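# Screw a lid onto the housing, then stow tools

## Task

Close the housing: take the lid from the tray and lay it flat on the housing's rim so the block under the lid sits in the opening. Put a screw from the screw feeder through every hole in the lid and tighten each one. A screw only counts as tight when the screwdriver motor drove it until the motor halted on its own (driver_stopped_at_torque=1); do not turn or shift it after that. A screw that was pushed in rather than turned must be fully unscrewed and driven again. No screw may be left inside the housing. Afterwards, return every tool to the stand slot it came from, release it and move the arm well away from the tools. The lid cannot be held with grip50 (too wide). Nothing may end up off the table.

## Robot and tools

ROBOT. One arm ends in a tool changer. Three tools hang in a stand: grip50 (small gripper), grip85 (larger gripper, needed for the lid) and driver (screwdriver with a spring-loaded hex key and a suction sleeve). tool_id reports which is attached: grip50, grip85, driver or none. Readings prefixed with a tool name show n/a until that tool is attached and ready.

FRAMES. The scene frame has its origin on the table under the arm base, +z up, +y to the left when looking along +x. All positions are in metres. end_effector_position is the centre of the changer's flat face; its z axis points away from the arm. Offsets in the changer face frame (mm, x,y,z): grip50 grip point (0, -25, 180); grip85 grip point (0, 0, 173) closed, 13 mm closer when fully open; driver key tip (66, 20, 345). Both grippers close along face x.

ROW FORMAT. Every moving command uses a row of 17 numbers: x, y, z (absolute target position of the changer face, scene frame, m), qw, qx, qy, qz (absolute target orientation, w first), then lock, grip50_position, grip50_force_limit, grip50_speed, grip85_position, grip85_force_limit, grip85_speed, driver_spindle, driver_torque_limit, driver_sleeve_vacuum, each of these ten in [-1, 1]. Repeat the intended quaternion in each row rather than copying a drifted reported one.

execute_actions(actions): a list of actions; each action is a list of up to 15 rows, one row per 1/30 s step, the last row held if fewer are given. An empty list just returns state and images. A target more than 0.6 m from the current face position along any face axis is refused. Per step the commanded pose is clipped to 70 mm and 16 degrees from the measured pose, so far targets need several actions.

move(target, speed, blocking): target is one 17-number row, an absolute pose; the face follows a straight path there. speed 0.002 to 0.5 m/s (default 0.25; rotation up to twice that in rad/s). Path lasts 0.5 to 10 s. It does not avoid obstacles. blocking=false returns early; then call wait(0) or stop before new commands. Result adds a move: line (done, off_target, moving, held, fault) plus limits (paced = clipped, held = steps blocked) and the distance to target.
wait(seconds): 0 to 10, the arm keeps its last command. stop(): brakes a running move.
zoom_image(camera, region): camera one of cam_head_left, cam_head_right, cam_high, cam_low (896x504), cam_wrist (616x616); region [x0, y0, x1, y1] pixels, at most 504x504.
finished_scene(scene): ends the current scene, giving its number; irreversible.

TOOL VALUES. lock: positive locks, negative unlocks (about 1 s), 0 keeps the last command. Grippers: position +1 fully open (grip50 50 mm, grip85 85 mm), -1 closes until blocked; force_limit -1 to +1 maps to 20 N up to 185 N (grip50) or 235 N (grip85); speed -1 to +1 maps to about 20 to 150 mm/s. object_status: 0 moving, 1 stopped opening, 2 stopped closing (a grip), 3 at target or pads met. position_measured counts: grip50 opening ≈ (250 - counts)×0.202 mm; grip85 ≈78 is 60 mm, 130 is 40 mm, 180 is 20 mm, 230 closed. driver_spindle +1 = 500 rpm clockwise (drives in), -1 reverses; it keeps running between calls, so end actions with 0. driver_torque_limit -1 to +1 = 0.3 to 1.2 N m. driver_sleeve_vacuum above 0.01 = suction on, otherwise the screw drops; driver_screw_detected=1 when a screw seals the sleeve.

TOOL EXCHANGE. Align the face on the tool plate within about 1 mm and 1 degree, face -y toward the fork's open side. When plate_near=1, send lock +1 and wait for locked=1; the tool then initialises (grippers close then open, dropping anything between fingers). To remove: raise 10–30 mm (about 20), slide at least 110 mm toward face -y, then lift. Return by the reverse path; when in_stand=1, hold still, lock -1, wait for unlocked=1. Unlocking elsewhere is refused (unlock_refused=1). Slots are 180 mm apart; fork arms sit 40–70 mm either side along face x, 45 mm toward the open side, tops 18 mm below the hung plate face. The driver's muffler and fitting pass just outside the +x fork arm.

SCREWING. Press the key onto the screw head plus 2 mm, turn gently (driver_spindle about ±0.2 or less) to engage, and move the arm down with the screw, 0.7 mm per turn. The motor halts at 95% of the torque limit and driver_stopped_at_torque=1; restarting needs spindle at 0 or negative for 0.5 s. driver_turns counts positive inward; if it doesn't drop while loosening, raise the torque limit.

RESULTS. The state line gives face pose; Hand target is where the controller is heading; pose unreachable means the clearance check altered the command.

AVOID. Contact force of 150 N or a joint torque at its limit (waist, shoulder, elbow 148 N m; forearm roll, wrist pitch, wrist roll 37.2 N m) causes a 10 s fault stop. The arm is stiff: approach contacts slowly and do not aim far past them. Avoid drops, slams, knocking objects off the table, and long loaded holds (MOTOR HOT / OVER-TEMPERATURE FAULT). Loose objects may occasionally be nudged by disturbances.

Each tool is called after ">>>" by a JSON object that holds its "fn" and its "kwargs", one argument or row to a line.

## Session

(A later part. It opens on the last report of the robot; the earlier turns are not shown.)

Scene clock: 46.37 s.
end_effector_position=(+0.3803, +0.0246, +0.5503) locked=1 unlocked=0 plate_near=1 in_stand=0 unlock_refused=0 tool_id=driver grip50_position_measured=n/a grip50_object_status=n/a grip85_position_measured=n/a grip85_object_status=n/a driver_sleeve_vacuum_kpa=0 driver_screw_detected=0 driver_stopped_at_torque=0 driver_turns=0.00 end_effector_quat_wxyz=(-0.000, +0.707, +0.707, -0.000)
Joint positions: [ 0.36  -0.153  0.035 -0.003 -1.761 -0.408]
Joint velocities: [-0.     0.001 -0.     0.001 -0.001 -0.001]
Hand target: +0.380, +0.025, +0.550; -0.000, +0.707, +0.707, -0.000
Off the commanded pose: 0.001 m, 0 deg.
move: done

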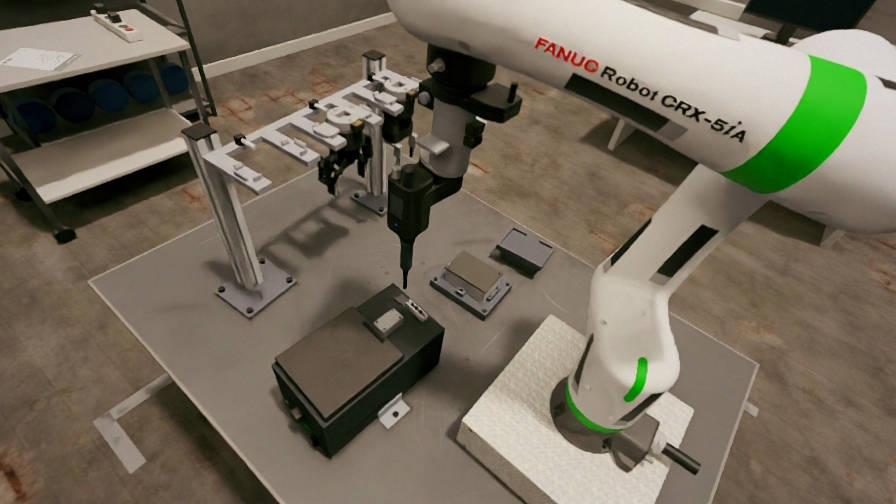

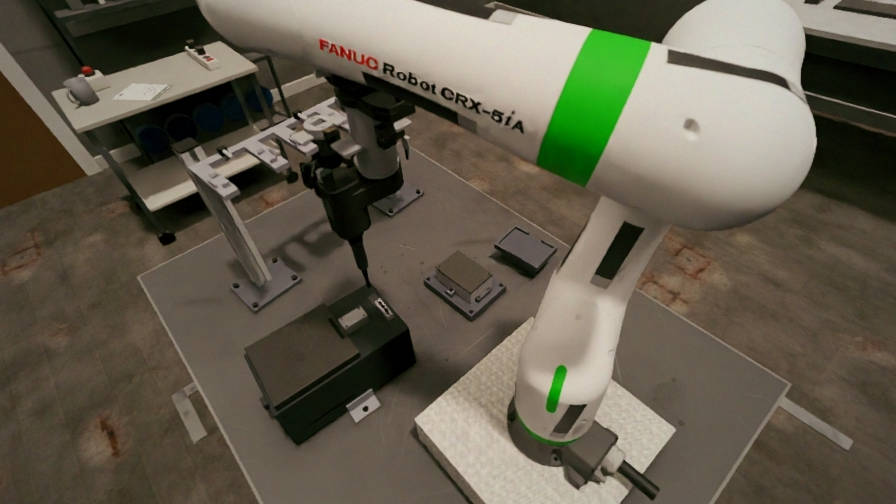

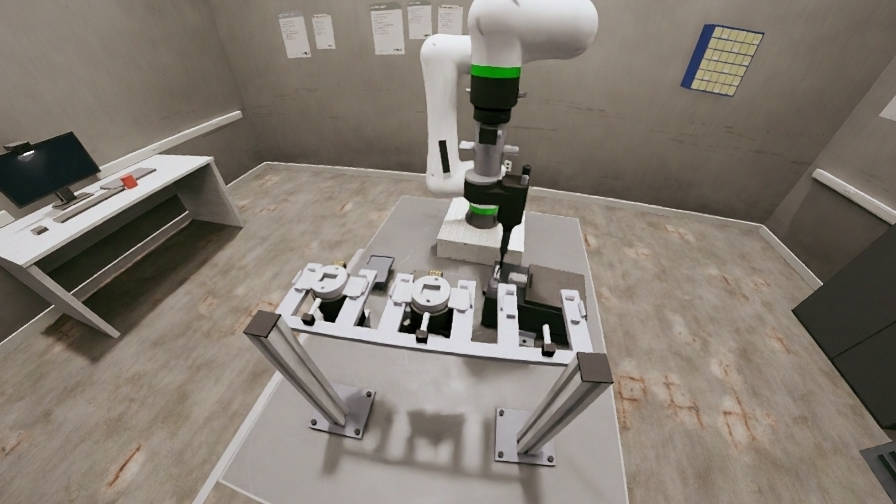

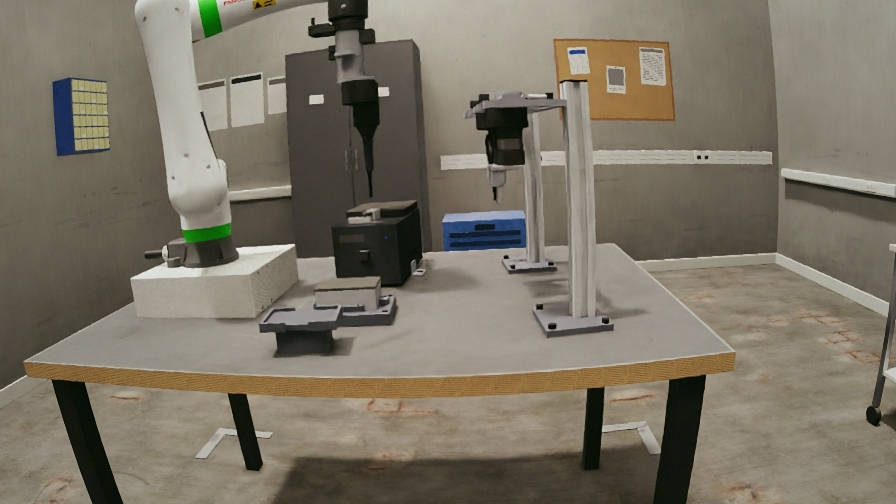

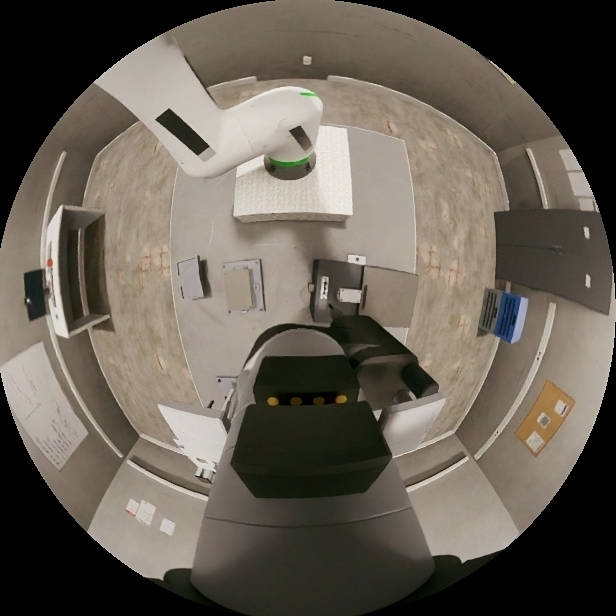

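>>> {"fn": "move", "kwargs": {
  "target": [0.3514,0.0216,0.519,0,0.7071,0.7071,0,0,1,0,0,1,0,0,0,0,0],
  "speed": 0.04
}}

>>> {"fn": "zoom_image", "kwargs": {
  "camera": "cam_wrist",
  "region": [315,290,345,320]
}}

>>> {"fn": "zoom_image", "kwargs": {
  "camera": "cam_head_left",
  "region": [398,290,438,325]
}}

>>> {"fn": "zoom_image", "kwargs": {
  "camera": "cam_head_right",
  "region": [365,288,405,323]
}}

>>> {"fn": "zoom_image", "kwargs": {
  "camera": "cam_low",
  "region": [340,195,385,230]
}}

Scene clock: 48.07 s.
end_effector_position=(+0.3514, +0.0215, +0.5191) locked=1 unlocked=0 plate_near=1 in_stand=0 unlock_refused=0 tool_id=driver grip50_position_measured=n/a grip50_object_status=n/a grip85_position_measured=n/a grip85_object_status=n/a driver_sleeve_vacuum_kpa=0 driver_screw_detected=0 driver_stopped_at_torque=0 driver_turns=0.00 end_effector_quat_wxyz=(-0.000, +0.707, +0.707, +0.000)
Joint positions: [ 0.387 -0.24  -0.109 -0.003 -1.704 -0.434]
Joint velocities: [-0.001  0.    -0.    -0.001 -0.001  0.002]
Hand target: +0.351, +0.022, +0.519; +0.000, +0.707, +0.707, +0.000
Off the commanded pose: 0.000 m, 0 deg.
move: done

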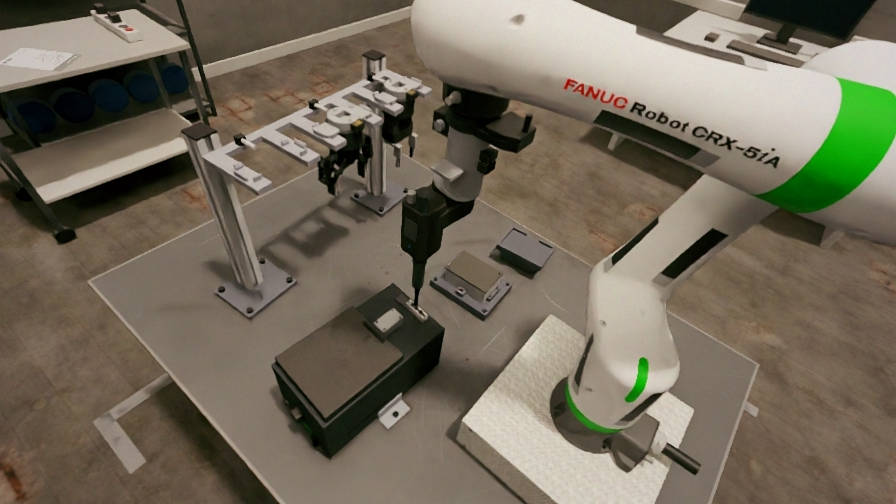

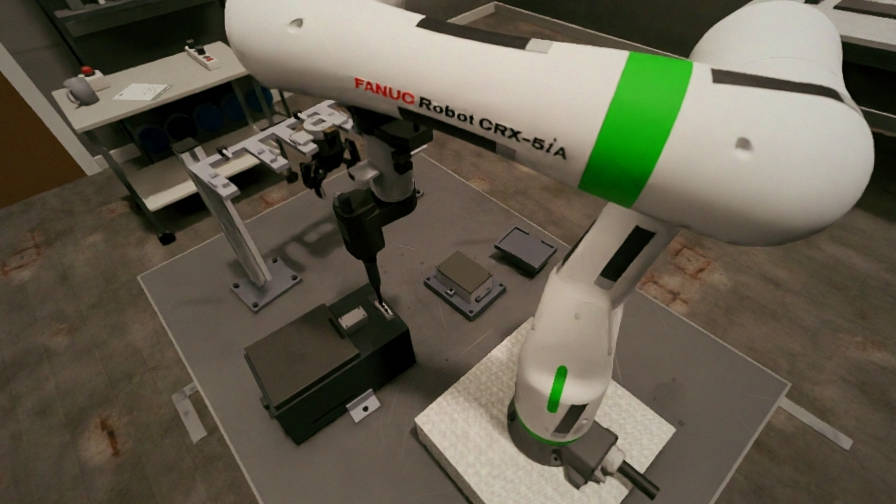

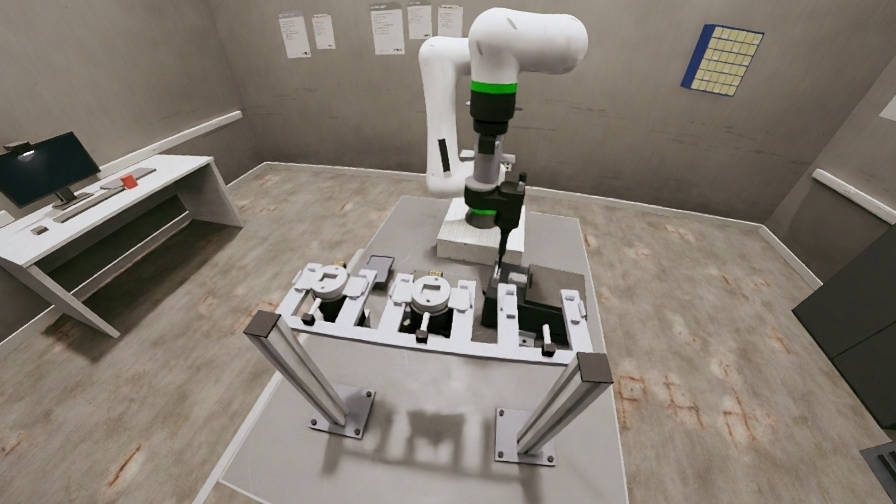

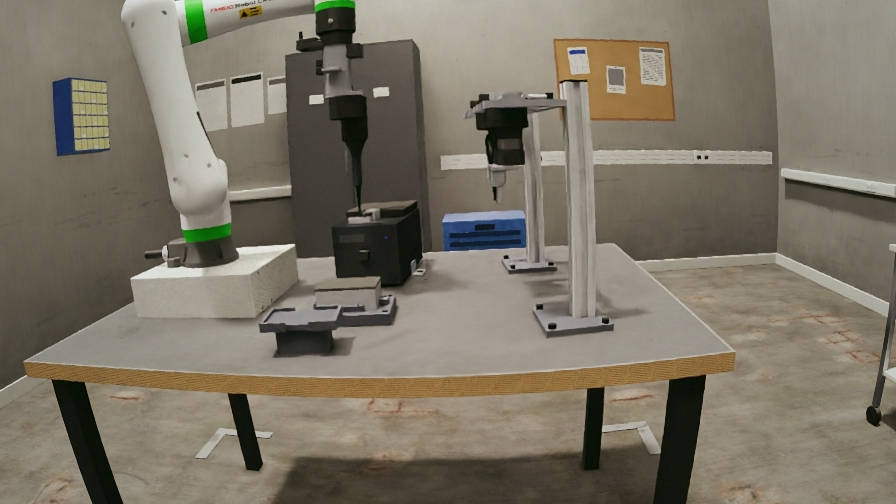

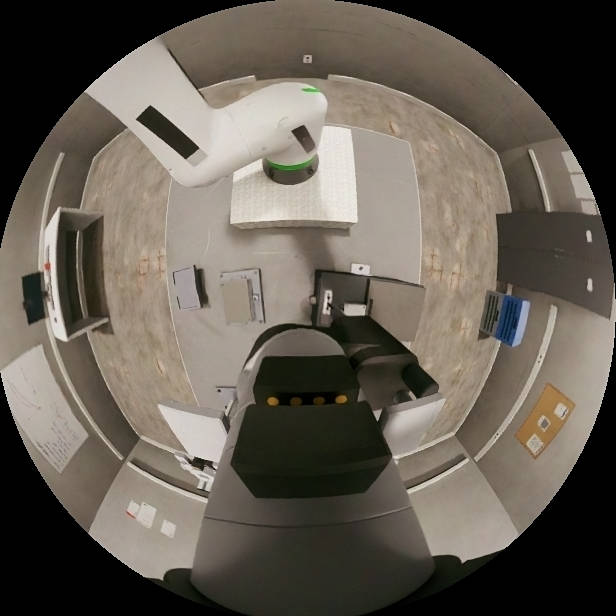

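Region (315, 290, 345, 320) of cam_wrist's 616x616 image, scaled by 16.800, with more detail than that image has.

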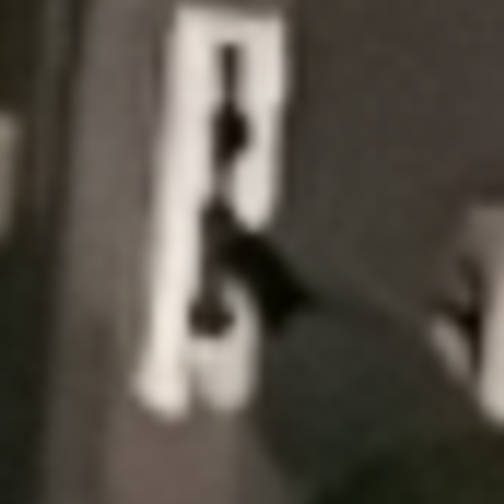

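Region (398, 290, 438, 325) of cam_head_left's 896x504 image, scaled by 12.600, with more detail than that image has; it fills the top 441 rows of this view, and the rest is white.

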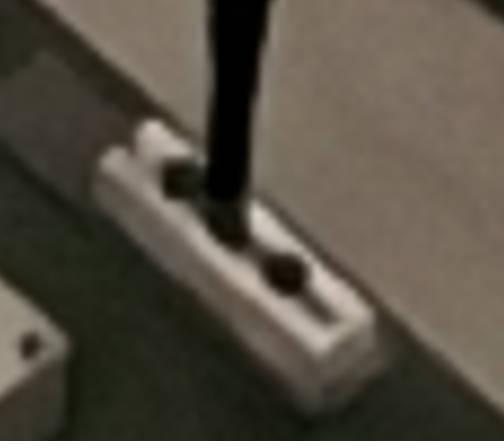

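Region (365, 288, 405, 323) of cam_head_right's 896x504 image, scaled by 12.600, with more detail than that image has; it fills the top 441 rows of this view, and the rest is white.

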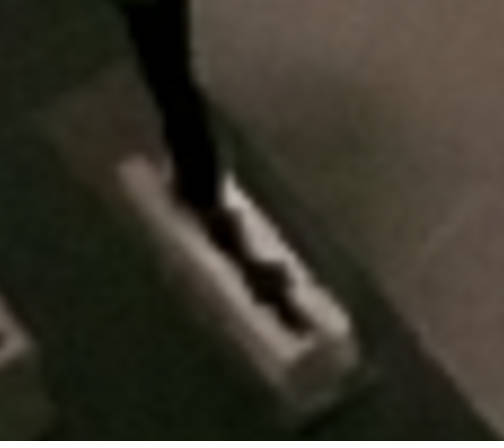

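Region (340, 195, 385, 230) of cam_low's 896x504 image, scaled by 11.200, with more detail than that image has.

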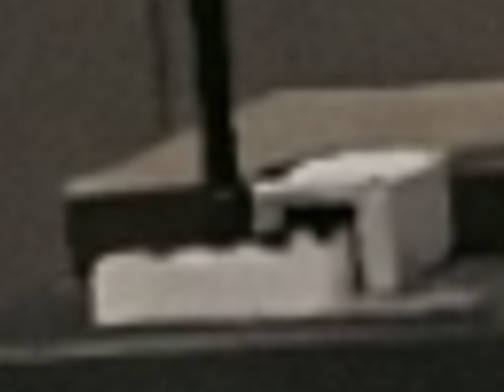

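About −1 mm x, −1 mm y.

>>> {"fn": "move", "kwargs": {
  "target": [0.3504,0.0206,0.514,0,0.7071,0.7071,0,0,1,0,0,1,0,0,0,0,1],
  "speed": 0.01
}}

>>> {"fn": "zoom_image", "kwargs": {
  "camera": "cam_wrist",
  "region": [315,290,345,320]
}}

>>> {"fn": "zoom_image", "kwargs": {
  "camera": "cam_head_left",
  "region": [398,290,438,325]
}}

>>> {"fn": "zoom_image", "kwargs": {
  "camera": "cam_head_right",
  "region": [365,288,405,323]
}}

>>> {"fn": "execute_actions", "kwargs": {
  "actions": [
    [[0.3504,0.0206,0.512,0,0.7071,0.7071,0,0,1,0,0,1,0,0,0.15,0,1]],
    [[0.3504,0.0206,0.5105,0,0.7071,0.7071,0,0,1,0,0,1,0,0,0.15,0,1]],
    [[0.3504,0.0206,0.509,0,0.7071,0.7071,0,0,1,0,0,1,0,0,0.15,0,1]],
    [[0.3504,0.0206,0.509,0,0.7071,0.7071,0,0,1,0,0,1,0,0,0,0,1]]
  ]
}}

>>> {"fn": "zoom_image", "kwargs": {
  "camera": "cam_head_left",
  "region": [398,290,438,325]
}}

Scene clock: 49.23 s.
end_effector_position=(+0.3504, +0.0206, +0.5140) locked=1 unlocked=0 plate_near=1 in_stand=0 unlock_refused=0 tool_id=driver grip50_position_measured=n/a grip50_object_status=n/a grip85_position_measured=n/a grip85_object_status=n/a driver_sleeve_vacuum_kpa=14 driver_screw_detected=0 driver_stopped_at_torque=0 driver_turns=0.00 end_effector_quat_wxyz=(+0.000, +0.707, +0.707, -0.000)
Joint positions: [ 0.386 -0.244 -0.124 -0.003 -1.693 -0.433]
Joint velocities: [ 0. -0.  0.  0. -0. -0.]
Hand target: +0.350, +0.021, +0.514; +0.000, +0.707, +0.707, -0.000
Off the commanded pose: 0.000 m, 0 deg.
move: done

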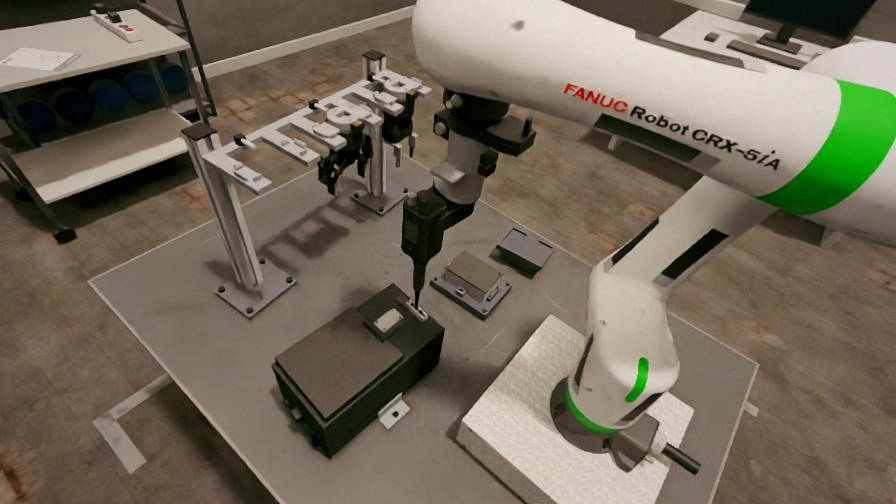

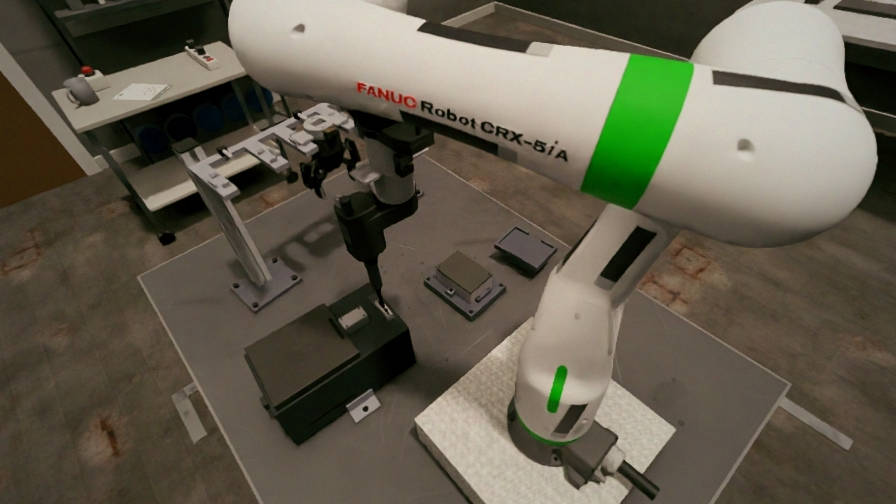

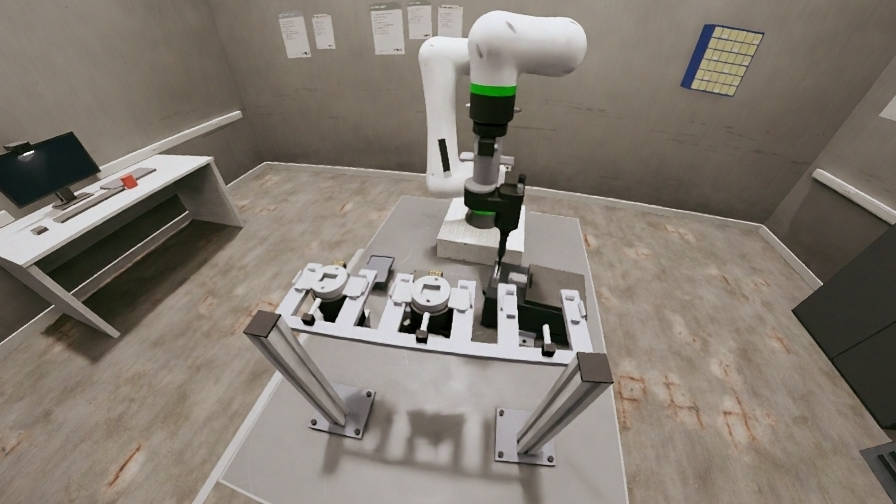

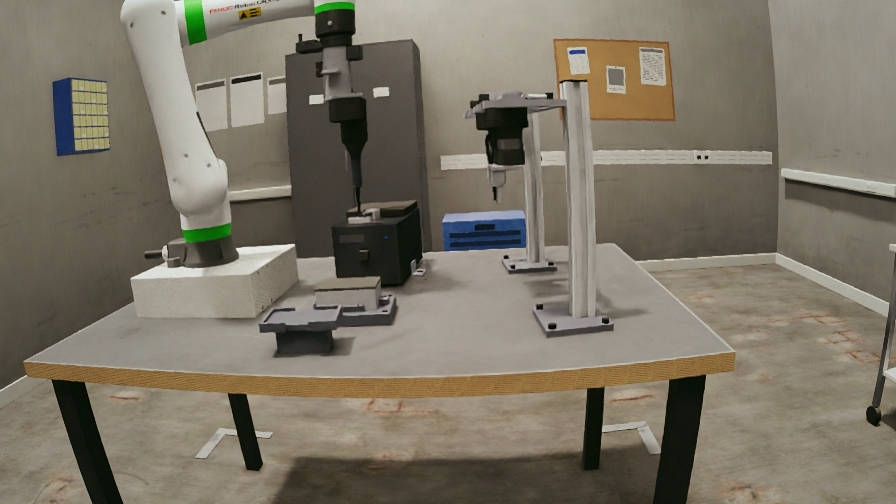

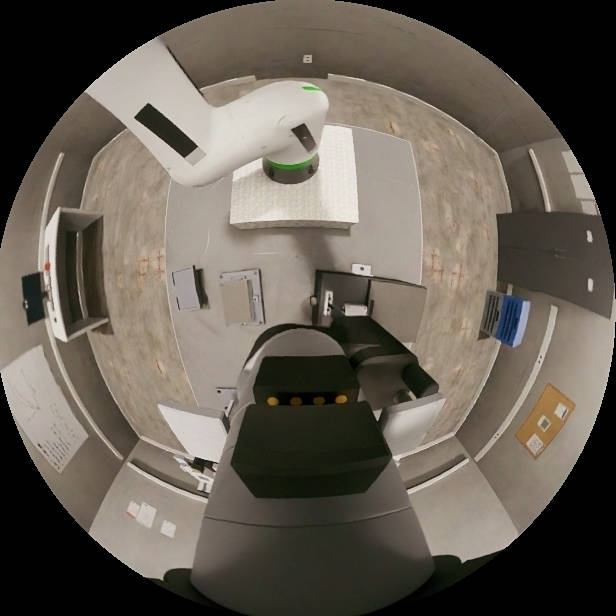

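Region (315, 290, 345, 320) of cam_wrist's 616x616 image, scaled by 16.800, with more detail than that image has.

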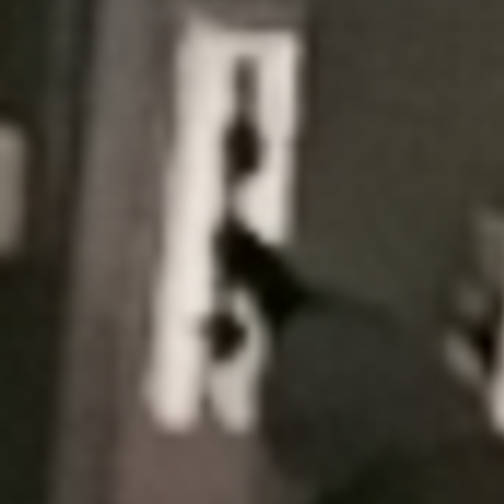

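Region (398, 290, 438, 325) of cam_head_left's 896x504 image, scaled by 12.600, with more detail than that image has; it fills the top 441 rows of this view, and the rest is white.

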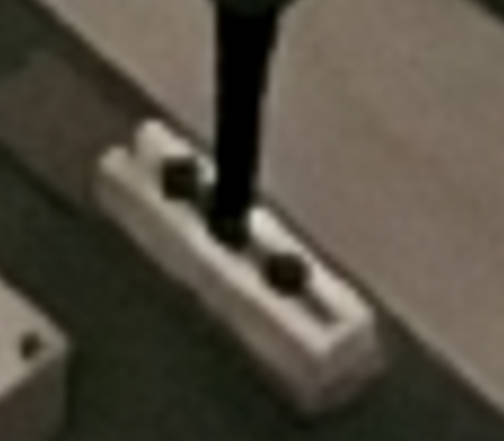

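Region (365, 288, 405, 323) of cam_head_right's 896x504 image, scaled by 12.600, with more detail than that image has; it fills the top 441 rows of this view, and the rest is white.

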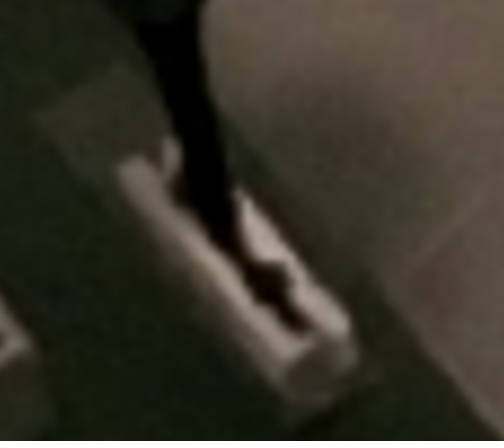

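Scene clock: 51.23 s.
end_effector_position=(+0.3504, +0.0206, +0.5090) locked=1 unlocked=0 plate_near=1 in_stand=0 unlock_refused=0 tool_id=driver grip50_position_measured=n/a grip50_object_status=n/a grip85_position_measured=n/a grip85_object_status=n/a driver_sleeve_vacuum_kpa=39 driver_screw_detected=1 driver_stopped_at_torque=0 driver_turns=1.85 end_effector_quat_wxyz=(+0.000, +0.707, +0.707, +0.000)
Joint positions: [ 0.386 -0.246 -0.137 -0.003 -1.681 -0.433]
Joint velocities: [ 0.    -0.001 -0.     0.    -0.    -0.001]
Hand target: +0.350, +0.021, +0.509; +0.000, +0.707, +0.707, +0.000
Off the commanded pose: 0.000 m, 0 deg.

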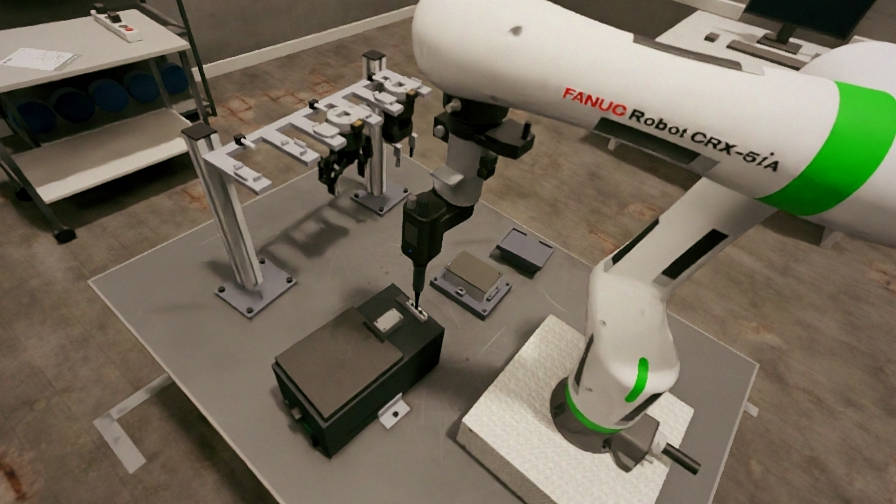

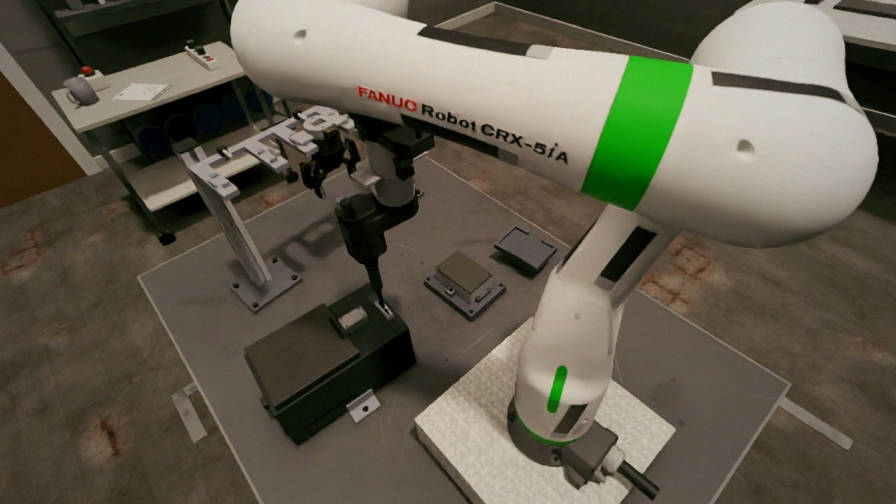

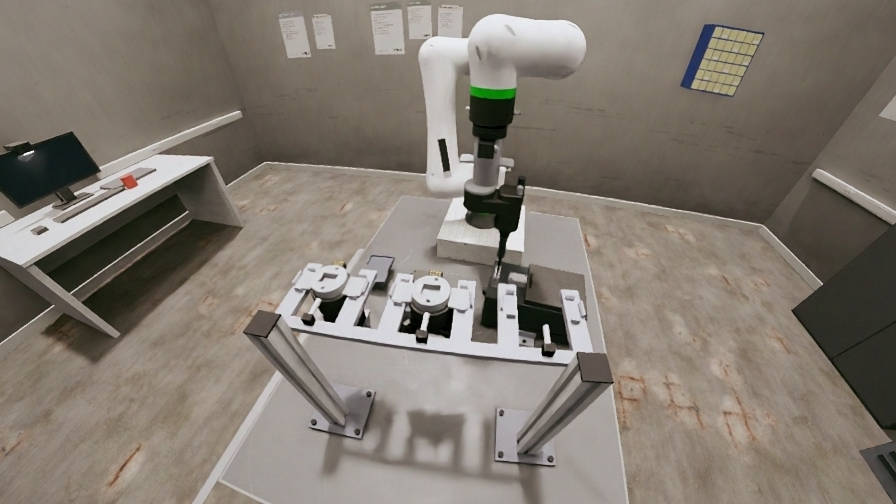

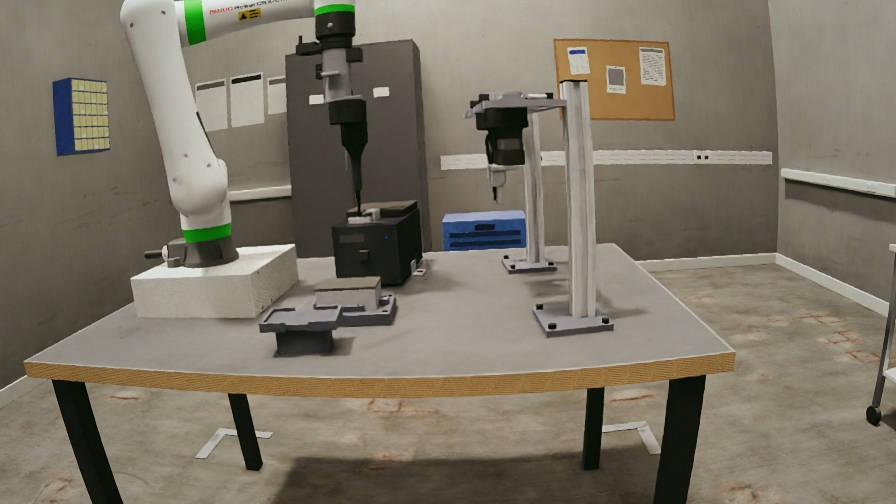

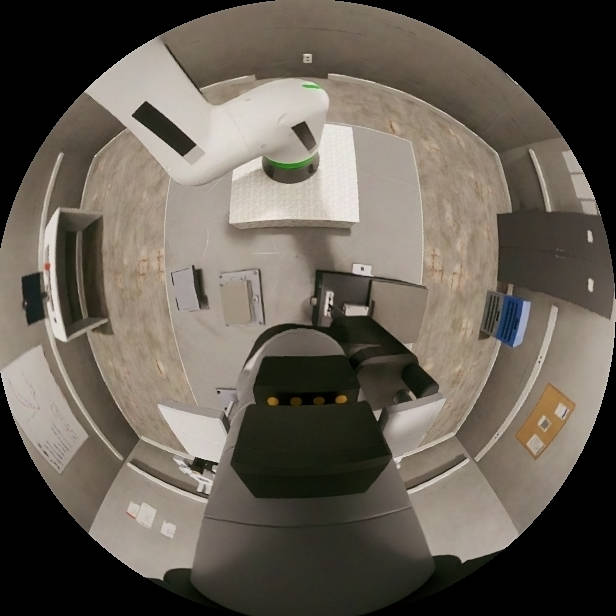

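Region (398, 290, 438, 325) of cam_head_left's 896x504 image, scaled by 12.600, with more detail than that image has; it fills the top 441 rows of this view, and the rest is white.

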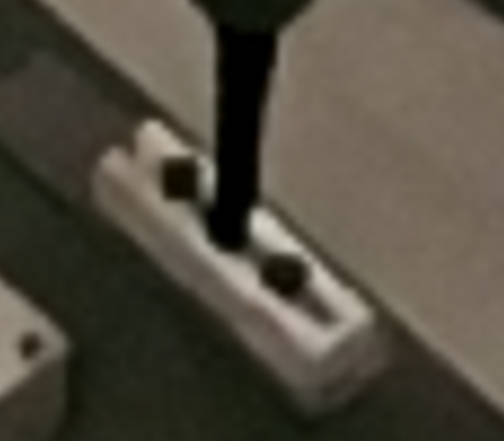

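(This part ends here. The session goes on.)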